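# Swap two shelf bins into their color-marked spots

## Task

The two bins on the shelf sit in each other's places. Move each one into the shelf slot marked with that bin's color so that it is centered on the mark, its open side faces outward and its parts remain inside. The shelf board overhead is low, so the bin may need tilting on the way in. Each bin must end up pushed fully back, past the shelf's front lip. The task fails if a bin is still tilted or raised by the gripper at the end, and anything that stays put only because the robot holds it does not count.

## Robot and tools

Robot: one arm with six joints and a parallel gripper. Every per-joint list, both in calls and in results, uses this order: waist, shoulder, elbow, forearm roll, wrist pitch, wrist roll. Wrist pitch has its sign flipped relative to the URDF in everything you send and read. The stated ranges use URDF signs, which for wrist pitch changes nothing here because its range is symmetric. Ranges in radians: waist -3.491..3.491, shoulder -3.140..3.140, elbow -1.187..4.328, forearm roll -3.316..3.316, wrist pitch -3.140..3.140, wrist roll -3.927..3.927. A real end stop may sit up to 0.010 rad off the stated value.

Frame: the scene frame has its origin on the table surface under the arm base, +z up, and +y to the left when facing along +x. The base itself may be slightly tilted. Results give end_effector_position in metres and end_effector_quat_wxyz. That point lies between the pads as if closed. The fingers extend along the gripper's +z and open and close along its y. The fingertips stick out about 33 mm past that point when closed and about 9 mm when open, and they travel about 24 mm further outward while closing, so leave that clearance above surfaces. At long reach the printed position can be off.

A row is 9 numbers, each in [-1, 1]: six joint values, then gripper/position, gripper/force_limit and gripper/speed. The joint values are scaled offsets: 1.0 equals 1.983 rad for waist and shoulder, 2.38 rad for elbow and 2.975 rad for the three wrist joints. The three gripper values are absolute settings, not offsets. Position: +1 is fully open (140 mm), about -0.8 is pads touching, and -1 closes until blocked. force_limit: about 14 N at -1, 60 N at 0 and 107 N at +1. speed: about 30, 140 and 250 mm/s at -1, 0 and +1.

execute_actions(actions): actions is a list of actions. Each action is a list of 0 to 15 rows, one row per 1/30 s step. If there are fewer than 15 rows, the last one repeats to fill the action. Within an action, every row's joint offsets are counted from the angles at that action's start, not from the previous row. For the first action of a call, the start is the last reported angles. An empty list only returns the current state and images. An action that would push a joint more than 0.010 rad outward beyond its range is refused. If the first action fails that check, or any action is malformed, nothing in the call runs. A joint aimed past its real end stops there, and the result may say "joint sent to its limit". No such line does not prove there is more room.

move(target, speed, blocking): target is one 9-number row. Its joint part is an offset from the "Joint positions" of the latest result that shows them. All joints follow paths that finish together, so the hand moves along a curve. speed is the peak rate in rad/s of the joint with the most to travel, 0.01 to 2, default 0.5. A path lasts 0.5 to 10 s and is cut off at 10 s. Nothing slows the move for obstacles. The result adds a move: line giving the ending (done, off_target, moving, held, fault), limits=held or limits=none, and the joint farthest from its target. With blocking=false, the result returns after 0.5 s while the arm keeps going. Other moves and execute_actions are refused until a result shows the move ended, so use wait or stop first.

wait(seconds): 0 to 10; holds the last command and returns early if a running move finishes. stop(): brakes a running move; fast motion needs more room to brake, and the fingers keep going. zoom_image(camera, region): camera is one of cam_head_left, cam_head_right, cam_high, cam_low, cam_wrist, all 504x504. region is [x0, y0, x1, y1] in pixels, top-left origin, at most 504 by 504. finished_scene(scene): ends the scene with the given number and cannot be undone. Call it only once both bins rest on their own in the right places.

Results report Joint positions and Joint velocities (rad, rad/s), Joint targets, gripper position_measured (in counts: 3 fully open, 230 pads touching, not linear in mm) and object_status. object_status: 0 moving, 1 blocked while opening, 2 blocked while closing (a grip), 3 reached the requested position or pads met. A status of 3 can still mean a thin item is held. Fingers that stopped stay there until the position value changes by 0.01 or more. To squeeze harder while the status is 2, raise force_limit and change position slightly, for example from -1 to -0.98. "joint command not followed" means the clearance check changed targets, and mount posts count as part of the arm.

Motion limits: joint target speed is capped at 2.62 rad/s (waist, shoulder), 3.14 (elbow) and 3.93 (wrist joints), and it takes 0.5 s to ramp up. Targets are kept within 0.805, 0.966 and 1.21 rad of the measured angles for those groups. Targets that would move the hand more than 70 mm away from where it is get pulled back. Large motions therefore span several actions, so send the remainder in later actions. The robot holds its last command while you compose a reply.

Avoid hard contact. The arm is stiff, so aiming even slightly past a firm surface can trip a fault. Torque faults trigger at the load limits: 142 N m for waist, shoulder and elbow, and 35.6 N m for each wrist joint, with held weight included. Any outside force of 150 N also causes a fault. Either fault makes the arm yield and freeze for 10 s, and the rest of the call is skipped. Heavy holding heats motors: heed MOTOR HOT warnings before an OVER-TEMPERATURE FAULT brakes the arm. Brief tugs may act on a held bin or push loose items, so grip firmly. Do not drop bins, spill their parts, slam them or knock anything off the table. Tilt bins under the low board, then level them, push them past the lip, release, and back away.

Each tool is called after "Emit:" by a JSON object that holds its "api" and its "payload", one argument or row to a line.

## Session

Emit:
{"api": "execute_actions", "payload": {
  "actions": []
}}

Scene clock: 0.00 s.
end_effector_position=(+0.3520, -0.3992, +0.3946) position_measured=3 object_status=3 end_effector_quat_wxyz=(+0.206, -0.631, +0.746, +0.063)
Joint names: [waist, shoulder, elbow, forearm roll, wrist pitch, wrist roll]
Joint positions: [-1.303 -0.1    0.113 -0.645  1.665  1.017]
Joint velocities: [-0.    -0.001  0.     0.001 -0.001  0.   ]
Joint targets: [-1.303 -0.100 0.113 -0.645 1.665 1.017]

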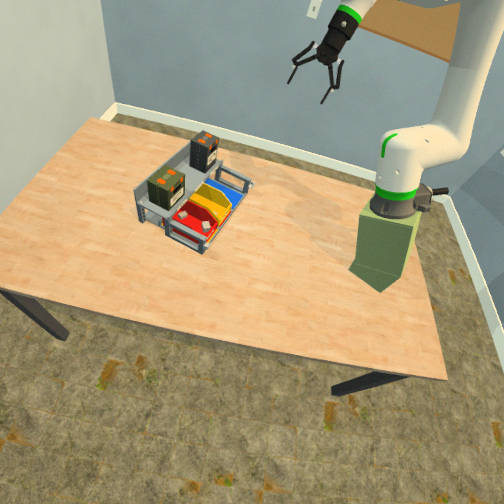

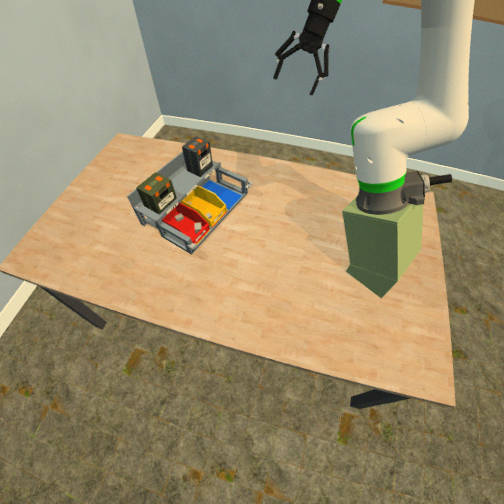

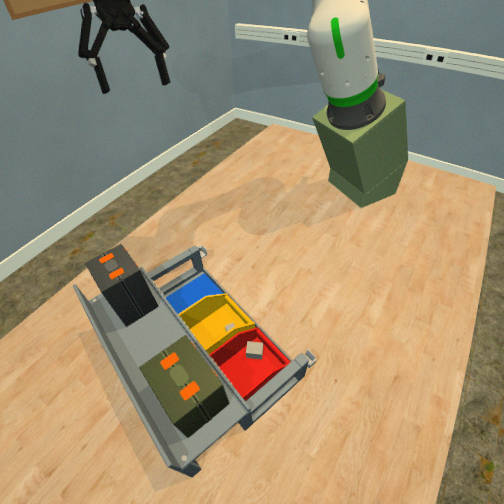

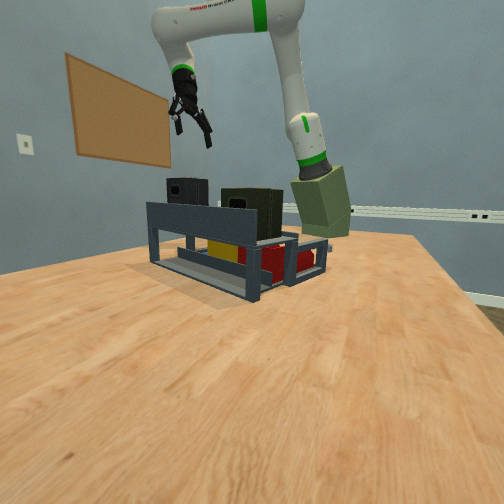

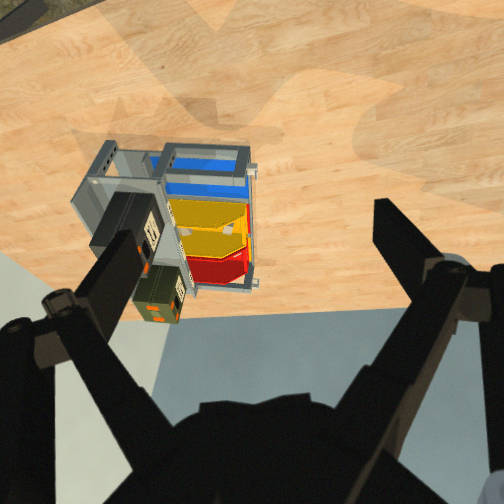

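Emit:
{"api": "move", "payload": {
  "target": [0.8417,-0.066,-0.2227,0.3593,-0.1718,-0.6444,-0.3,0,0],
  "speed": 1.0
}}

Scene clock: 7.33 s.
end_effector_position=(+0.5464, -0.0523, +0.2984) position_measured=167 object_status=3 end_effector_quat_wxyz=(-0.001, -0.600, +0.800, +0.001)
Joint names: [waist, shoulder, elbow, forearm roll, wrist pitch, wrist roll]
Joint positions: [ 0.366 -0.231 -0.417  0.424  1.154 -0.9  ]
Joint velocities: [ 0.001 -0.003 -0.001  0.001 -0.    -0.001]
Joint targets: [0.366 -0.231 -0.417 0.424 1.154 -0.900]
move: done; limits=none; farthest joint: the waist, 0.000 radians from its target (1.670 radians at the start)

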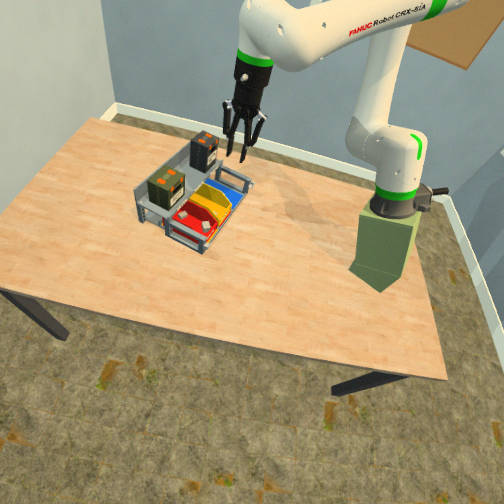

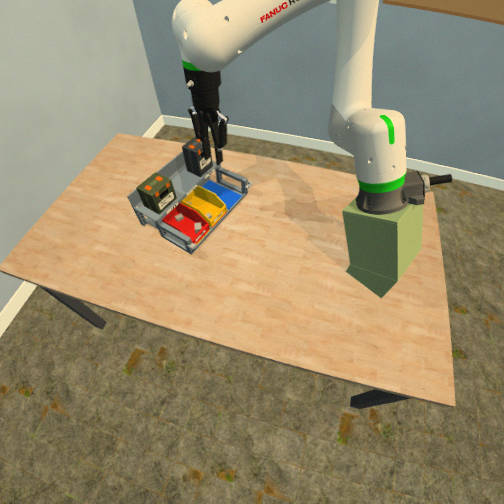

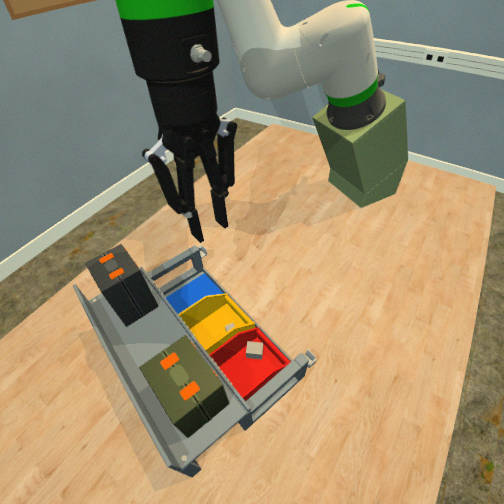

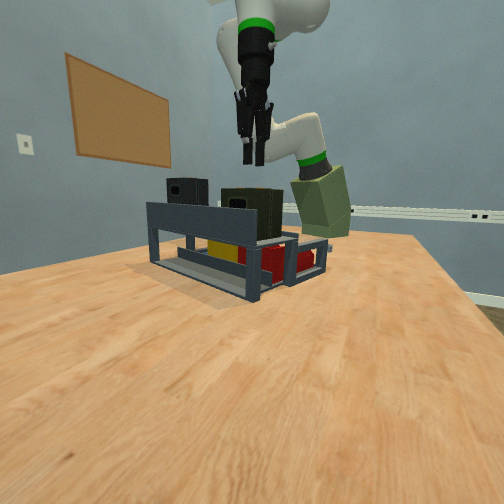

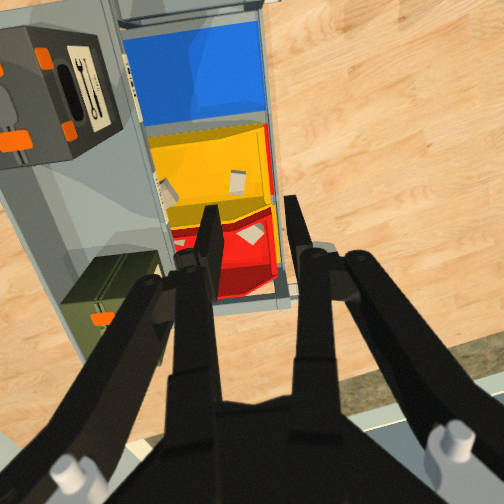

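Emit:
{"api": "move", "payload": {
  "target": [0.0343,0.2396,-0.0323,0.0743,-0.1525,-0.1395,-0.45,0,0],
  "speed": 0.4
}}

Emit:
{"api": "zoom_image", "payload": {
  "camera": "cam_head_left",
  "region": [160, 160, 260, 260]
}}

Scene clock: 15.40 s.
end_effector_position=(+0.5608, +0.1014, +0.0985) position_measured=186 object_status=3 end_effector_quat_wxyz=(-0.000, -0.599, +0.801, +0.003)
Joint names: [waist, shoulder, elbow, forearm roll, wrist pitch, wrist roll]
Joint positions: [ 0.434  0.244 -0.494  0.645  0.701 -1.315]
Joint velocities: [ 0.    -0.001 -0.     0.001 -0.001 -0.   ]
Joint targets: [0.434 0.244 -0.494 0.645 0.701 -1.315]
move: done; limits=none; farthest joint: the waist, 0.000 radians from its target (0.068 radians at the start)

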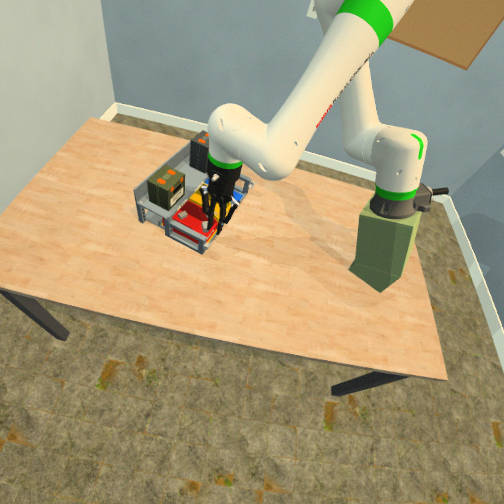

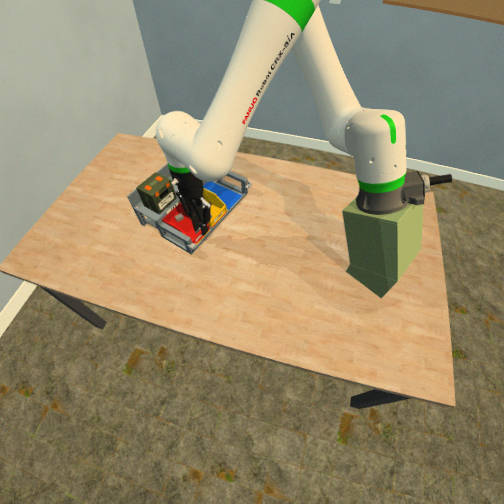

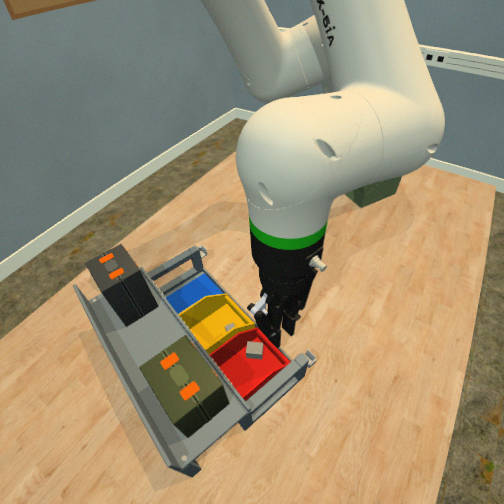

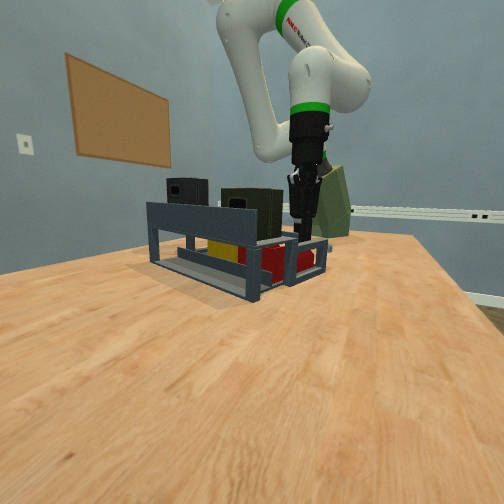

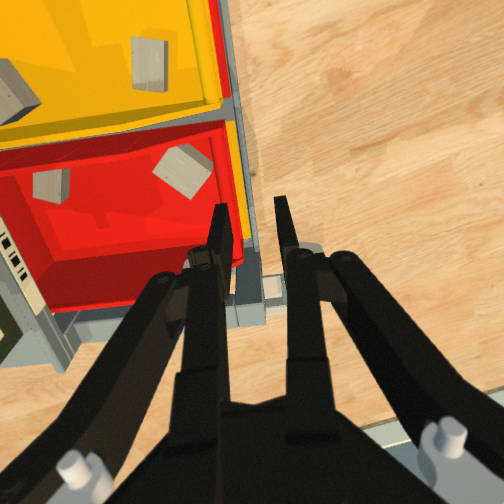

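Region (160, 160, 260, 260) of cam_head_left's 504x504 image, scaled by 5.040, with more detail than that image has.

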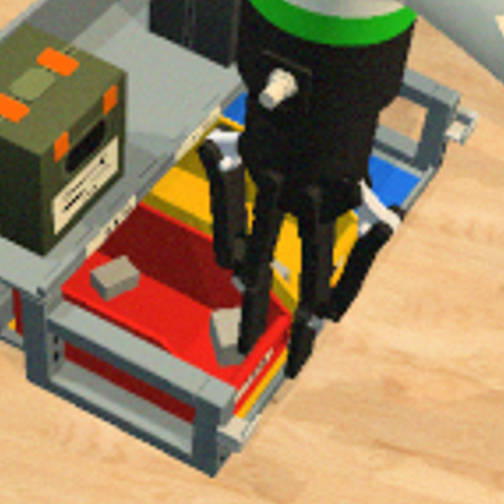

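Emit:
{"api": "move", "payload": {
  "target": [-0.012,0.0273,0.0164,0.0044,-0.0075,0.0017,-0.55,0,0],
  "speed": 0.1
}}

Emit:
{"api": "zoom_image", "payload": {
  "camera": "cam_head_left",
  "region": [180, 190, 250, 260]
}}

Scene clock: 20.13 s.
end_effector_position=(+0.5749, +0.1038, +0.0814) position_measured=199 object_status=3 end_effector_quat_wxyz=(-0.000, -0.599, +0.801, +0.002)
Joint names: [waist, shoulder, elbow, forearm roll, wrist pitch, wrist roll]
Joint positions: [ 0.41   0.299 -0.455  0.658  0.678 -1.31 ]
Joint velocities: [-0.     0.001 -0.    -0.    -0.     0.   ]
Joint targets: [0.410 0.299 -0.455 0.658 0.678 -1.310]
move: done; limits=none; farthest joint: the waist, 0.000 radians from its target (0.024 radians at the start)

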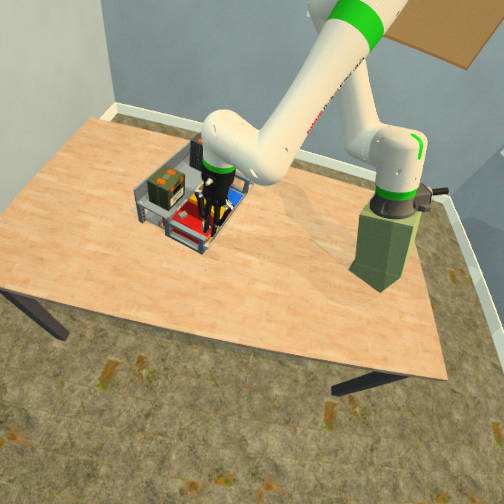

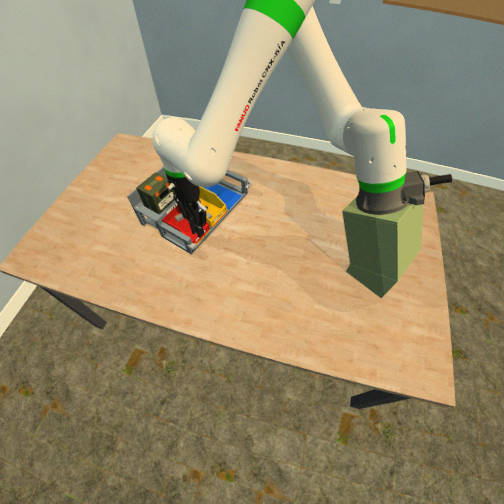

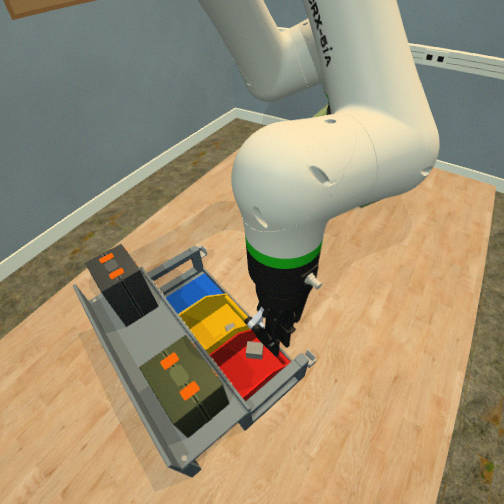

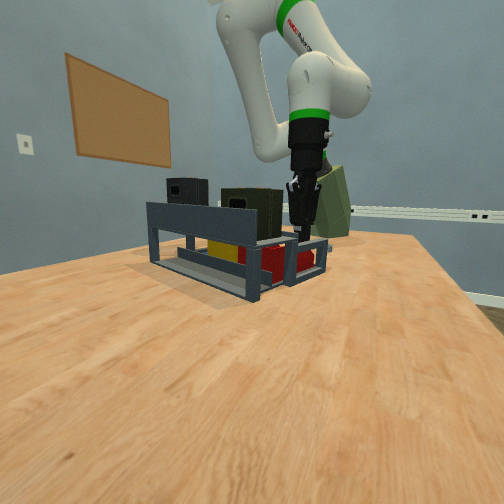

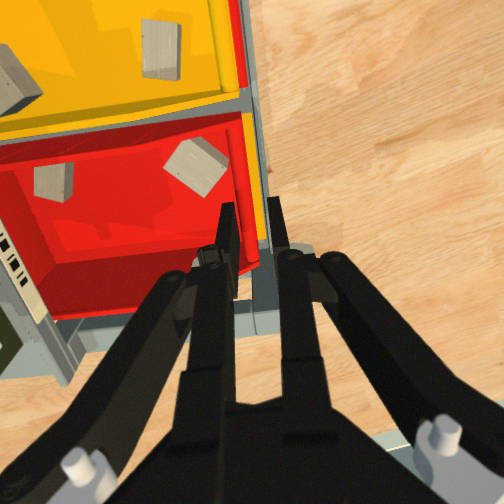

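Region (180, 190, 250, 260) of cam_head_left's 504x504 image, scaled by 7.200, with more detail than that image has.

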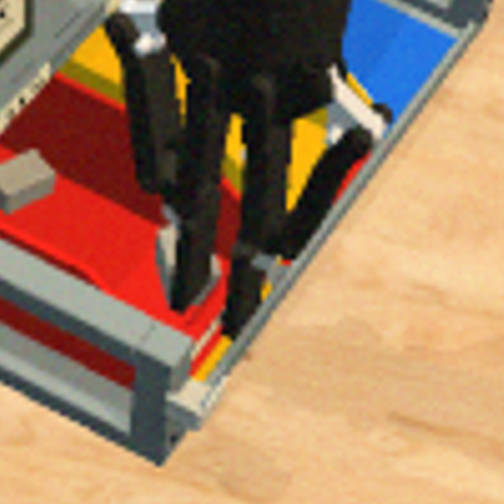

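Emit:
{"api": "move", "payload": {
  "target": [-0.0101,0.0169,0,0.0094,-0.0117,-0.0058,-0.55,-1,0],
  "speed": 0.03
}}

Emit:
{"api": "move", "payload": {
  "target": [0,0,0,0,0,0,-1,-0.3,-1]
}}

Scene clock: 23.10 s.
end_effector_position=(+0.5766, +0.1030, +0.0644) position_measured=199 object_status=3 end_effector_quat_wxyz=(-0.000, -0.599, +0.801, +0.001)
Joint names: [waist, shoulder, elbow, forearm roll, wrist pitch, wrist roll]
Joint positions: [ 0.39   0.332 -0.455  0.686  0.644 -1.328]
Joint velocities: [-0.    -0.001  0.001  0.001 -0.001 -0.001]
Joint targets: [0.390 0.332 -0.455 0.686 0.643 -1.328]
move: done; limits=none; farthest joint: the waist, 0.000 radians from its target (0.020 radians at the start)

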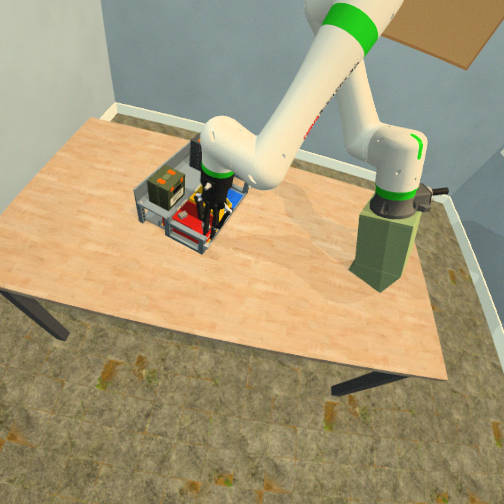

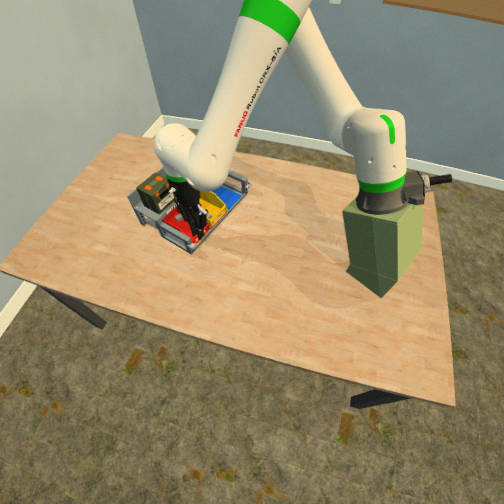

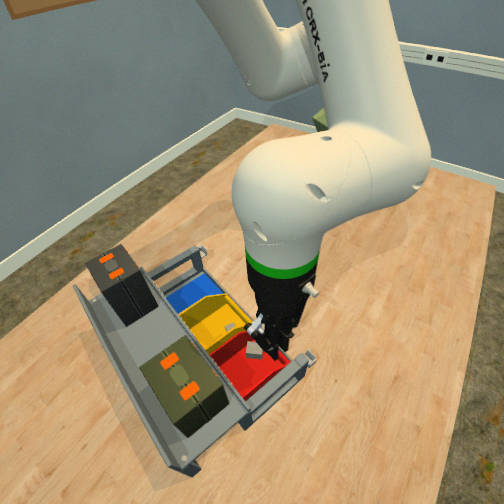

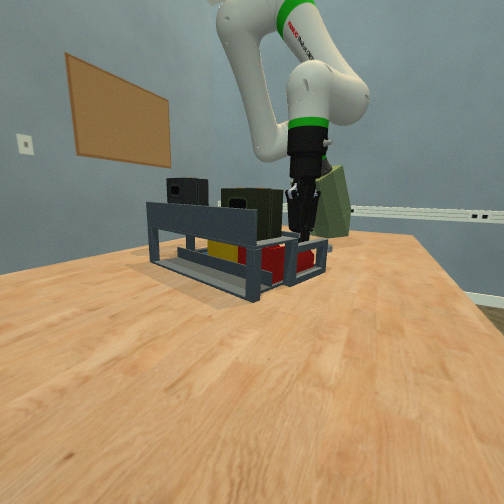

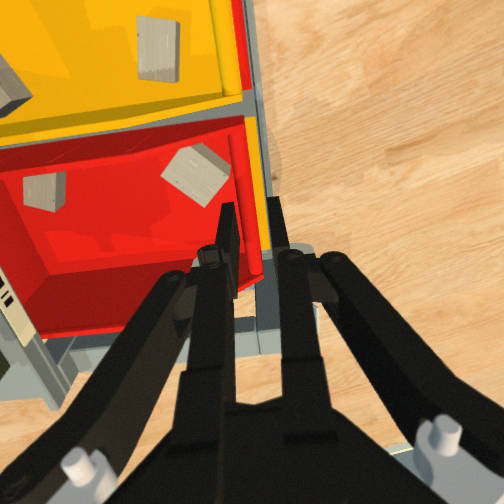

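Scene clock: 23.73 s.
end_effector_position=(+0.5766, +0.1029, +0.0644) position_measured=219 object_status=0 end_effector_quat_wxyz=(-0.000, -0.599, +0.801, +0.001)
Joint names: [waist, shoulder, elbow, forearm roll, wrist pitch, wrist roll]
Joint positions: [ 0.39   0.332 -0.455  0.686  0.643 -1.328]
Joint velocities: [-0.     0.001  0.001  0.001  0.    -0.   ]
Joint targets: [0.390 0.332 -0.455 0.686 0.644 -1.328]
move: done; limits=none; farthest joint: the wrist pitch, 0.001 radians from its target (0.000 radians at the start)

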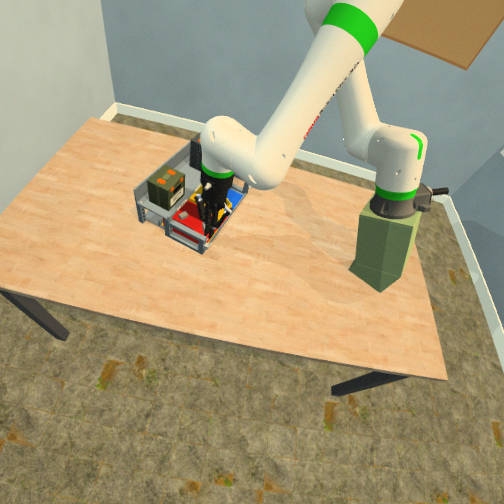

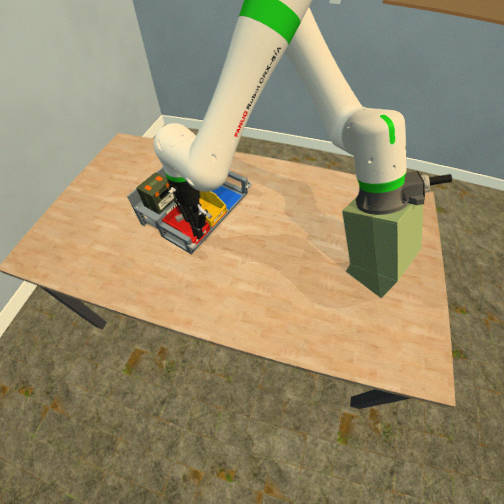

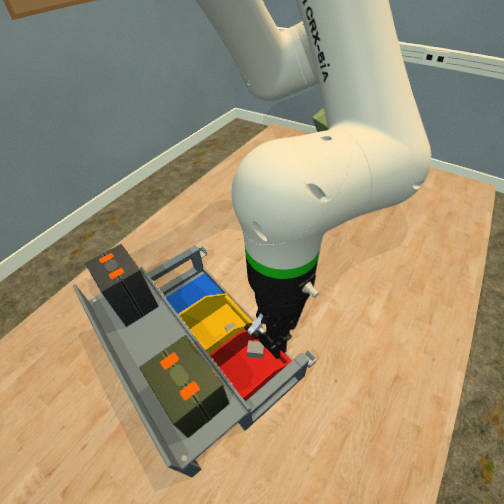

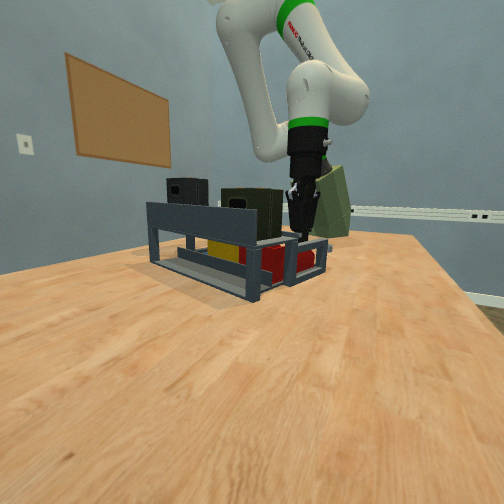

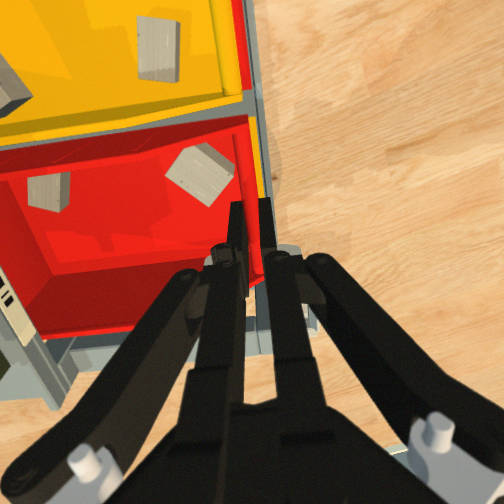

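Emit:
{"api": "move", "payload": {
  "target": [-0.0441,-0.0387,-0.0349,-0.0012,-0.0145,0.027,-0.98,0.2,-1],
  "speed": 0.05
}}

Scene clock: 32.30 s.
end_effector_position=(+0.5599, +0.0464, +0.0649) position_measured=221 object_status=2 end_effector_quat_wxyz=(-0.001, -0.599, +0.801, +0.002)
Joint names: [waist, shoulder, elbow, forearm roll, wrist pitch, wrist roll]
Joint positions: [ 0.303  0.255 -0.538  0.682  0.6   -1.247]
Joint velocities: [-0.    -0.    -0.001 -0.001 -0.    -0.   ]
Joint targets: [0.303 0.255 -0.538 0.682 0.600 -1.247]
move: done; limits=none; farthest joint: the waist, 0.000 radians from its target (0.088 radians at the start)

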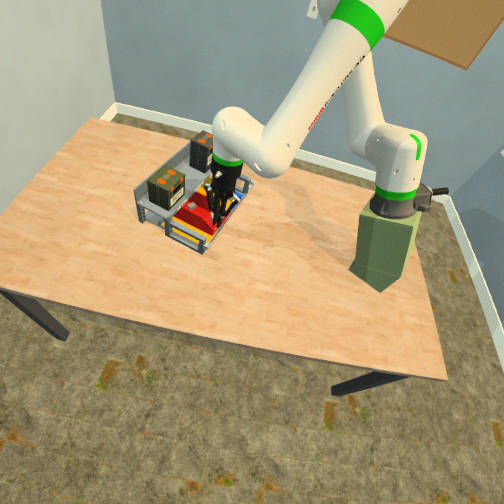

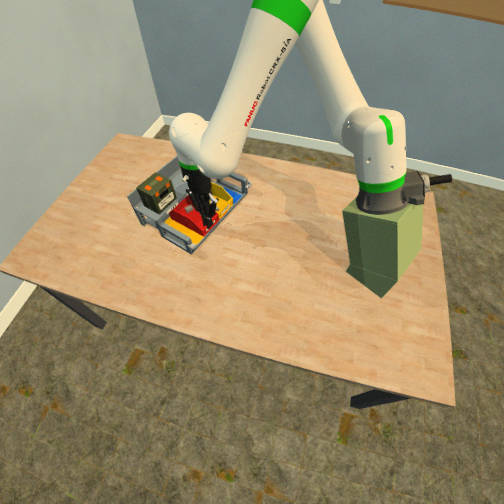

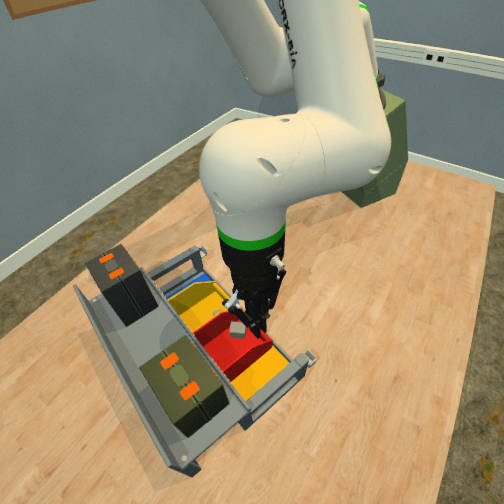

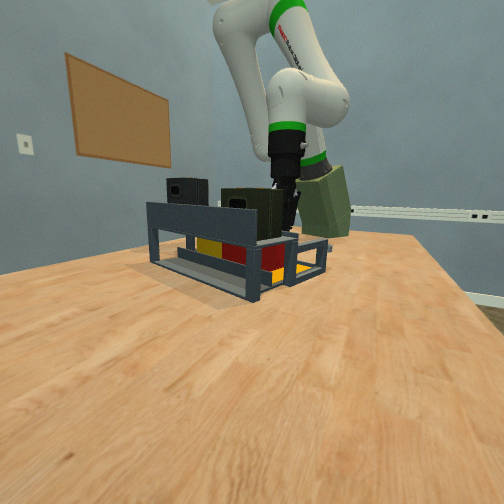

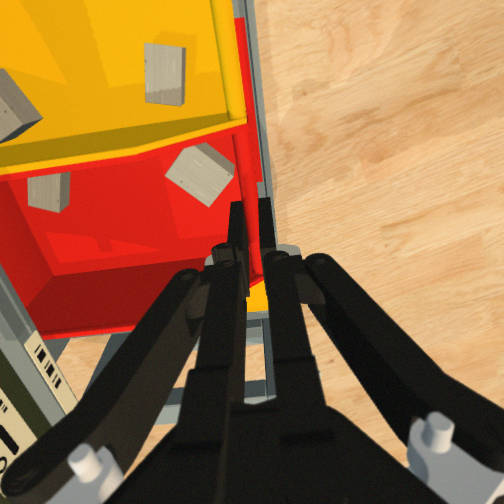

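Emit:
{"api": "execute_actions", "payload": {
  "actions": []
}}

Emit:
{"api": "move", "payload": {
  "target": [-0.0483,-0.036,-0.0324,0.0015,-0.0155,0.0266,-0.98,0.2,-1],
  "speed": 0.05
}}

Scene clock: 46.83 s.
end_effector_position=(+0.5599, +0.0464, +0.0649) position_measured=221 object_status=2 end_effector_quat_wxyz=(-0.001, -0.599, +0.801, +0.002)
Joint names: [waist, shoulder, elbow, forearm roll, wrist pitch, wrist roll]
Joint positions: [ 0.303  0.255 -0.538  0.682  0.6   -1.247]
Joint velocities: [-0.     0.001  0.     0.    -0.001 -0.   ]
Joint targets: [0.303 0.255 -0.538 0.682 0.600 -1.247]

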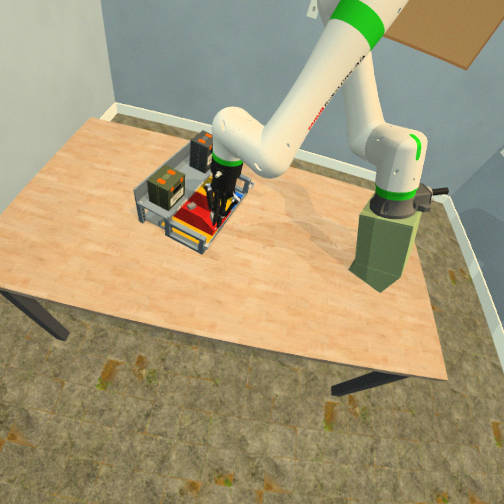

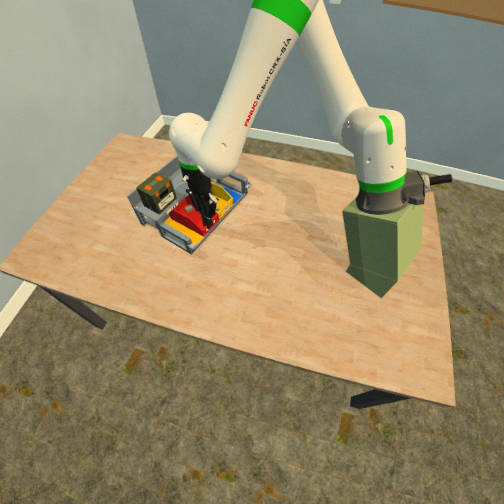

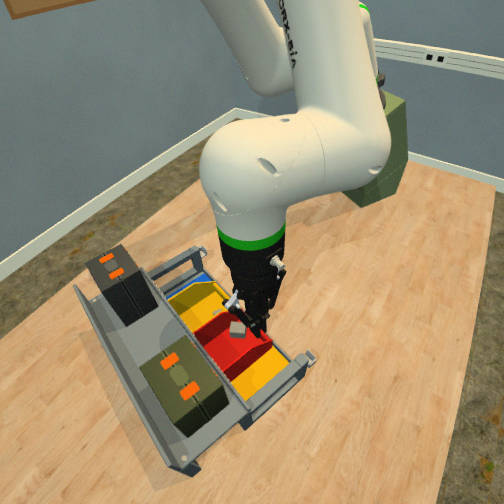

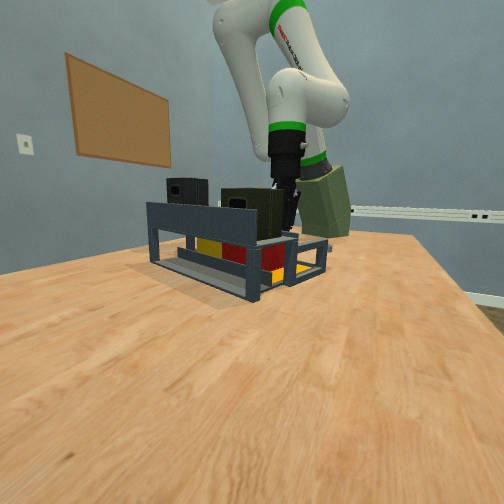

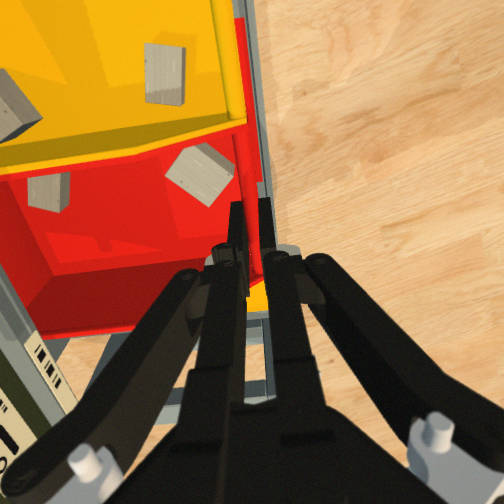

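Scene clock: 49.00 s.
end_effector_position=(+0.5416, -0.0097, +0.0655) position_measured=221 object_status=2 end_effector_quat_wxyz=(-0.000, -0.599, +0.801, -0.000)
Joint names: [waist, shoulder, elbow, forearm roll, wrist pitch, wrist roll]
Joint positions: [ 0.207  0.184 -0.615  0.687  0.554 -1.168]
Joint velocities: [-0.    -0.002  0.     0.001 -0.     0.   ]
Joint targets: [0.207 0.184 -0.615 0.687 0.554 -1.168]
move: done; limits=none; farthest joint: the waist, 0.000 radians from its target (0.096 radians at the start)

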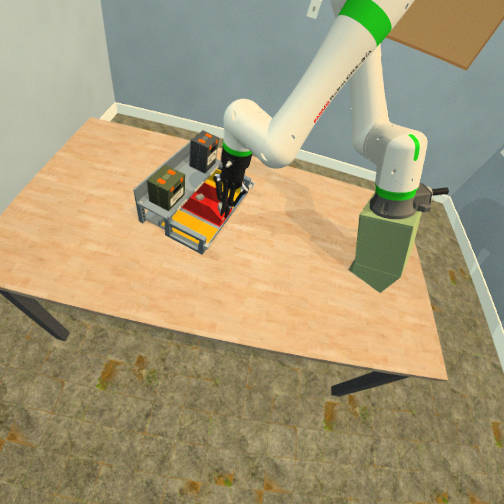

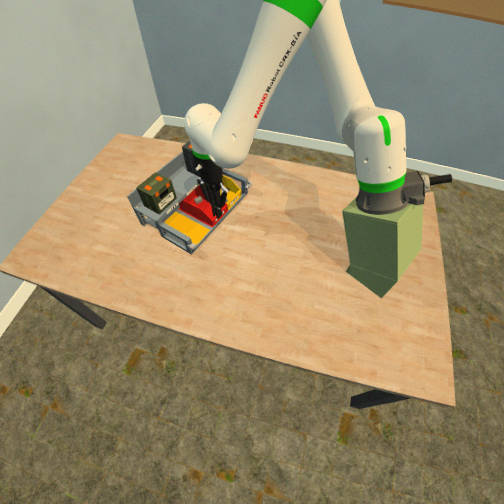

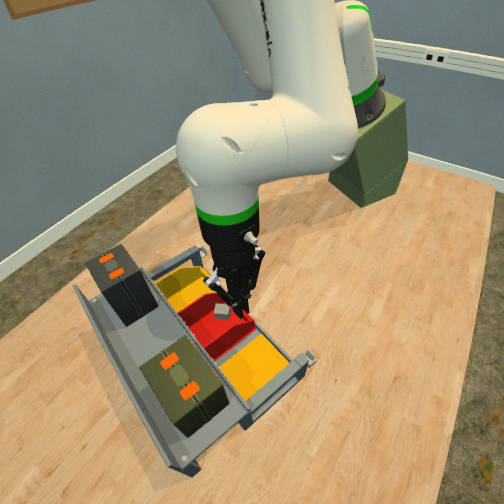

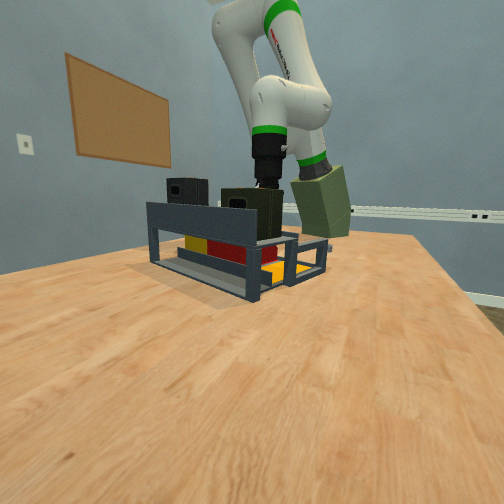

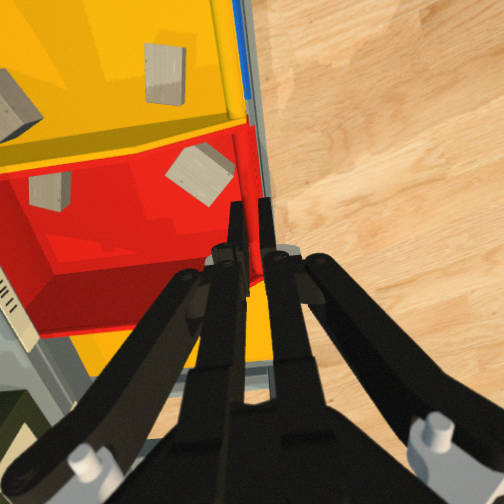

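Emit:
{"api": "zoom_image", "payload": {
  "camera": "cam_wrist",
  "region": [200, 70, 300, 210]
}}

Region (200, 70, 300, 210) of cam_wrist's 504x504 image, scaled by 3.600, with more detail than that image has; it fills the left 360 columns of this view, and the rest is white.

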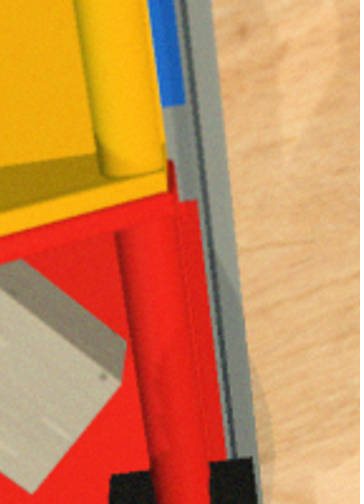

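Emit:
{"api": "move", "payload": {
  "target": [0.0048,0.005,0.0035,0.0003,0.001,-0.0032,-0.98,0.2,-1],
  "speed": 0.03
}}

Emit:
{"api": "zoom_image", "payload": {
  "camera": "cam_wrist",
  "region": [200, 70, 300, 210]
}}

Scene clock: 53.73 s.
end_effector_position=(+0.5438, -0.0037, +0.0644) position_measured=221 object_status=2 end_effector_quat_wxyz=(-0.001, -0.599, +0.801, +0.000)
Joint names: [waist, shoulder, elbow, forearm roll, wrist pitch, wrist roll]
Joint positions: [ 0.217  0.194 -0.607  0.687  0.557 -1.178]
Joint velocities: [ 0.    -0.     0.     0.     0.001 -0.001]
Joint targets: [0.217 0.194 -0.607 0.687 0.557 -1.178]
move: done; limits=none; farthest joint: the waist, 0.000 radians from its target (0.010 radians at the start)

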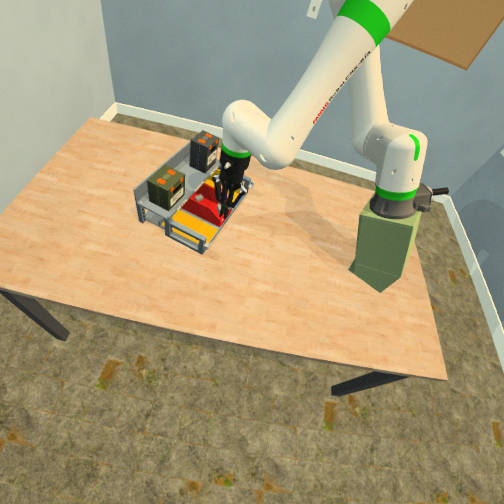

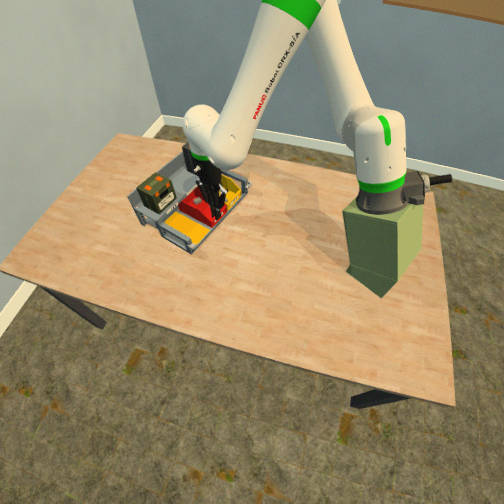

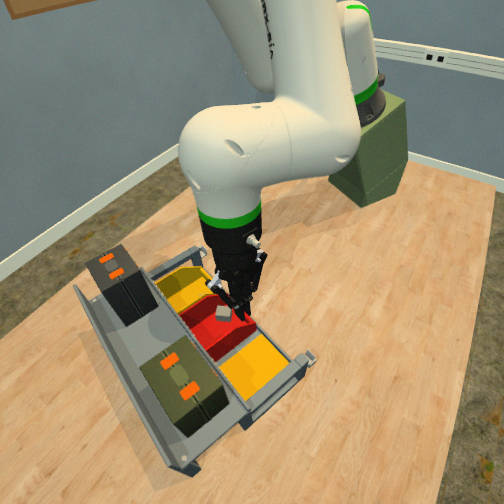

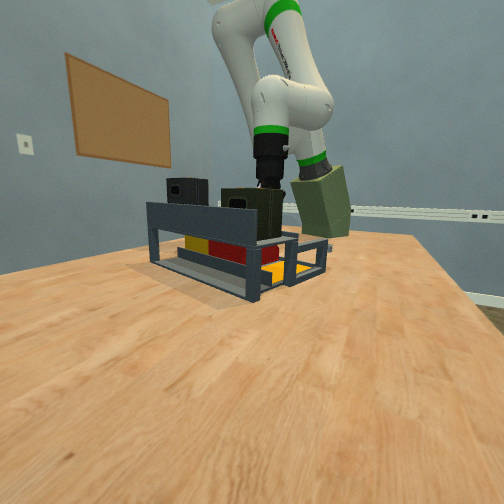

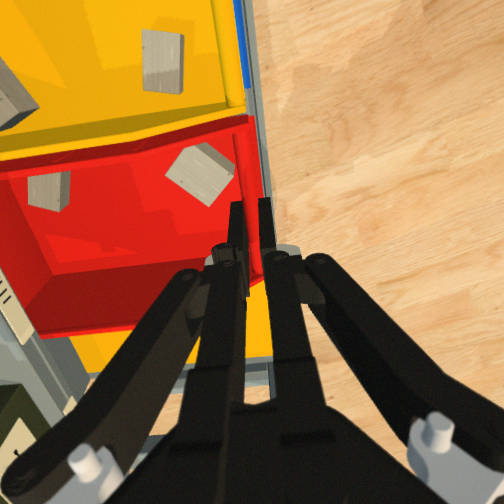

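Region (200, 70, 300, 210) of cam_wrist's 504x504 image, scaled by 3.600, with more detail than that image has; it fills the left 360 columns of this view, and the rest is white.

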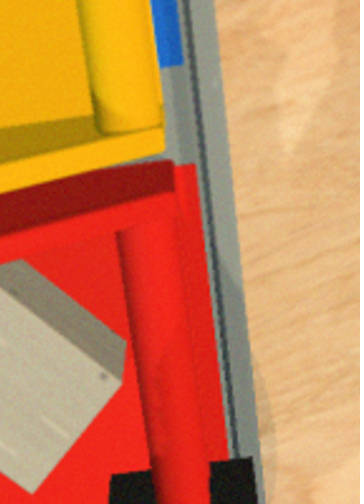

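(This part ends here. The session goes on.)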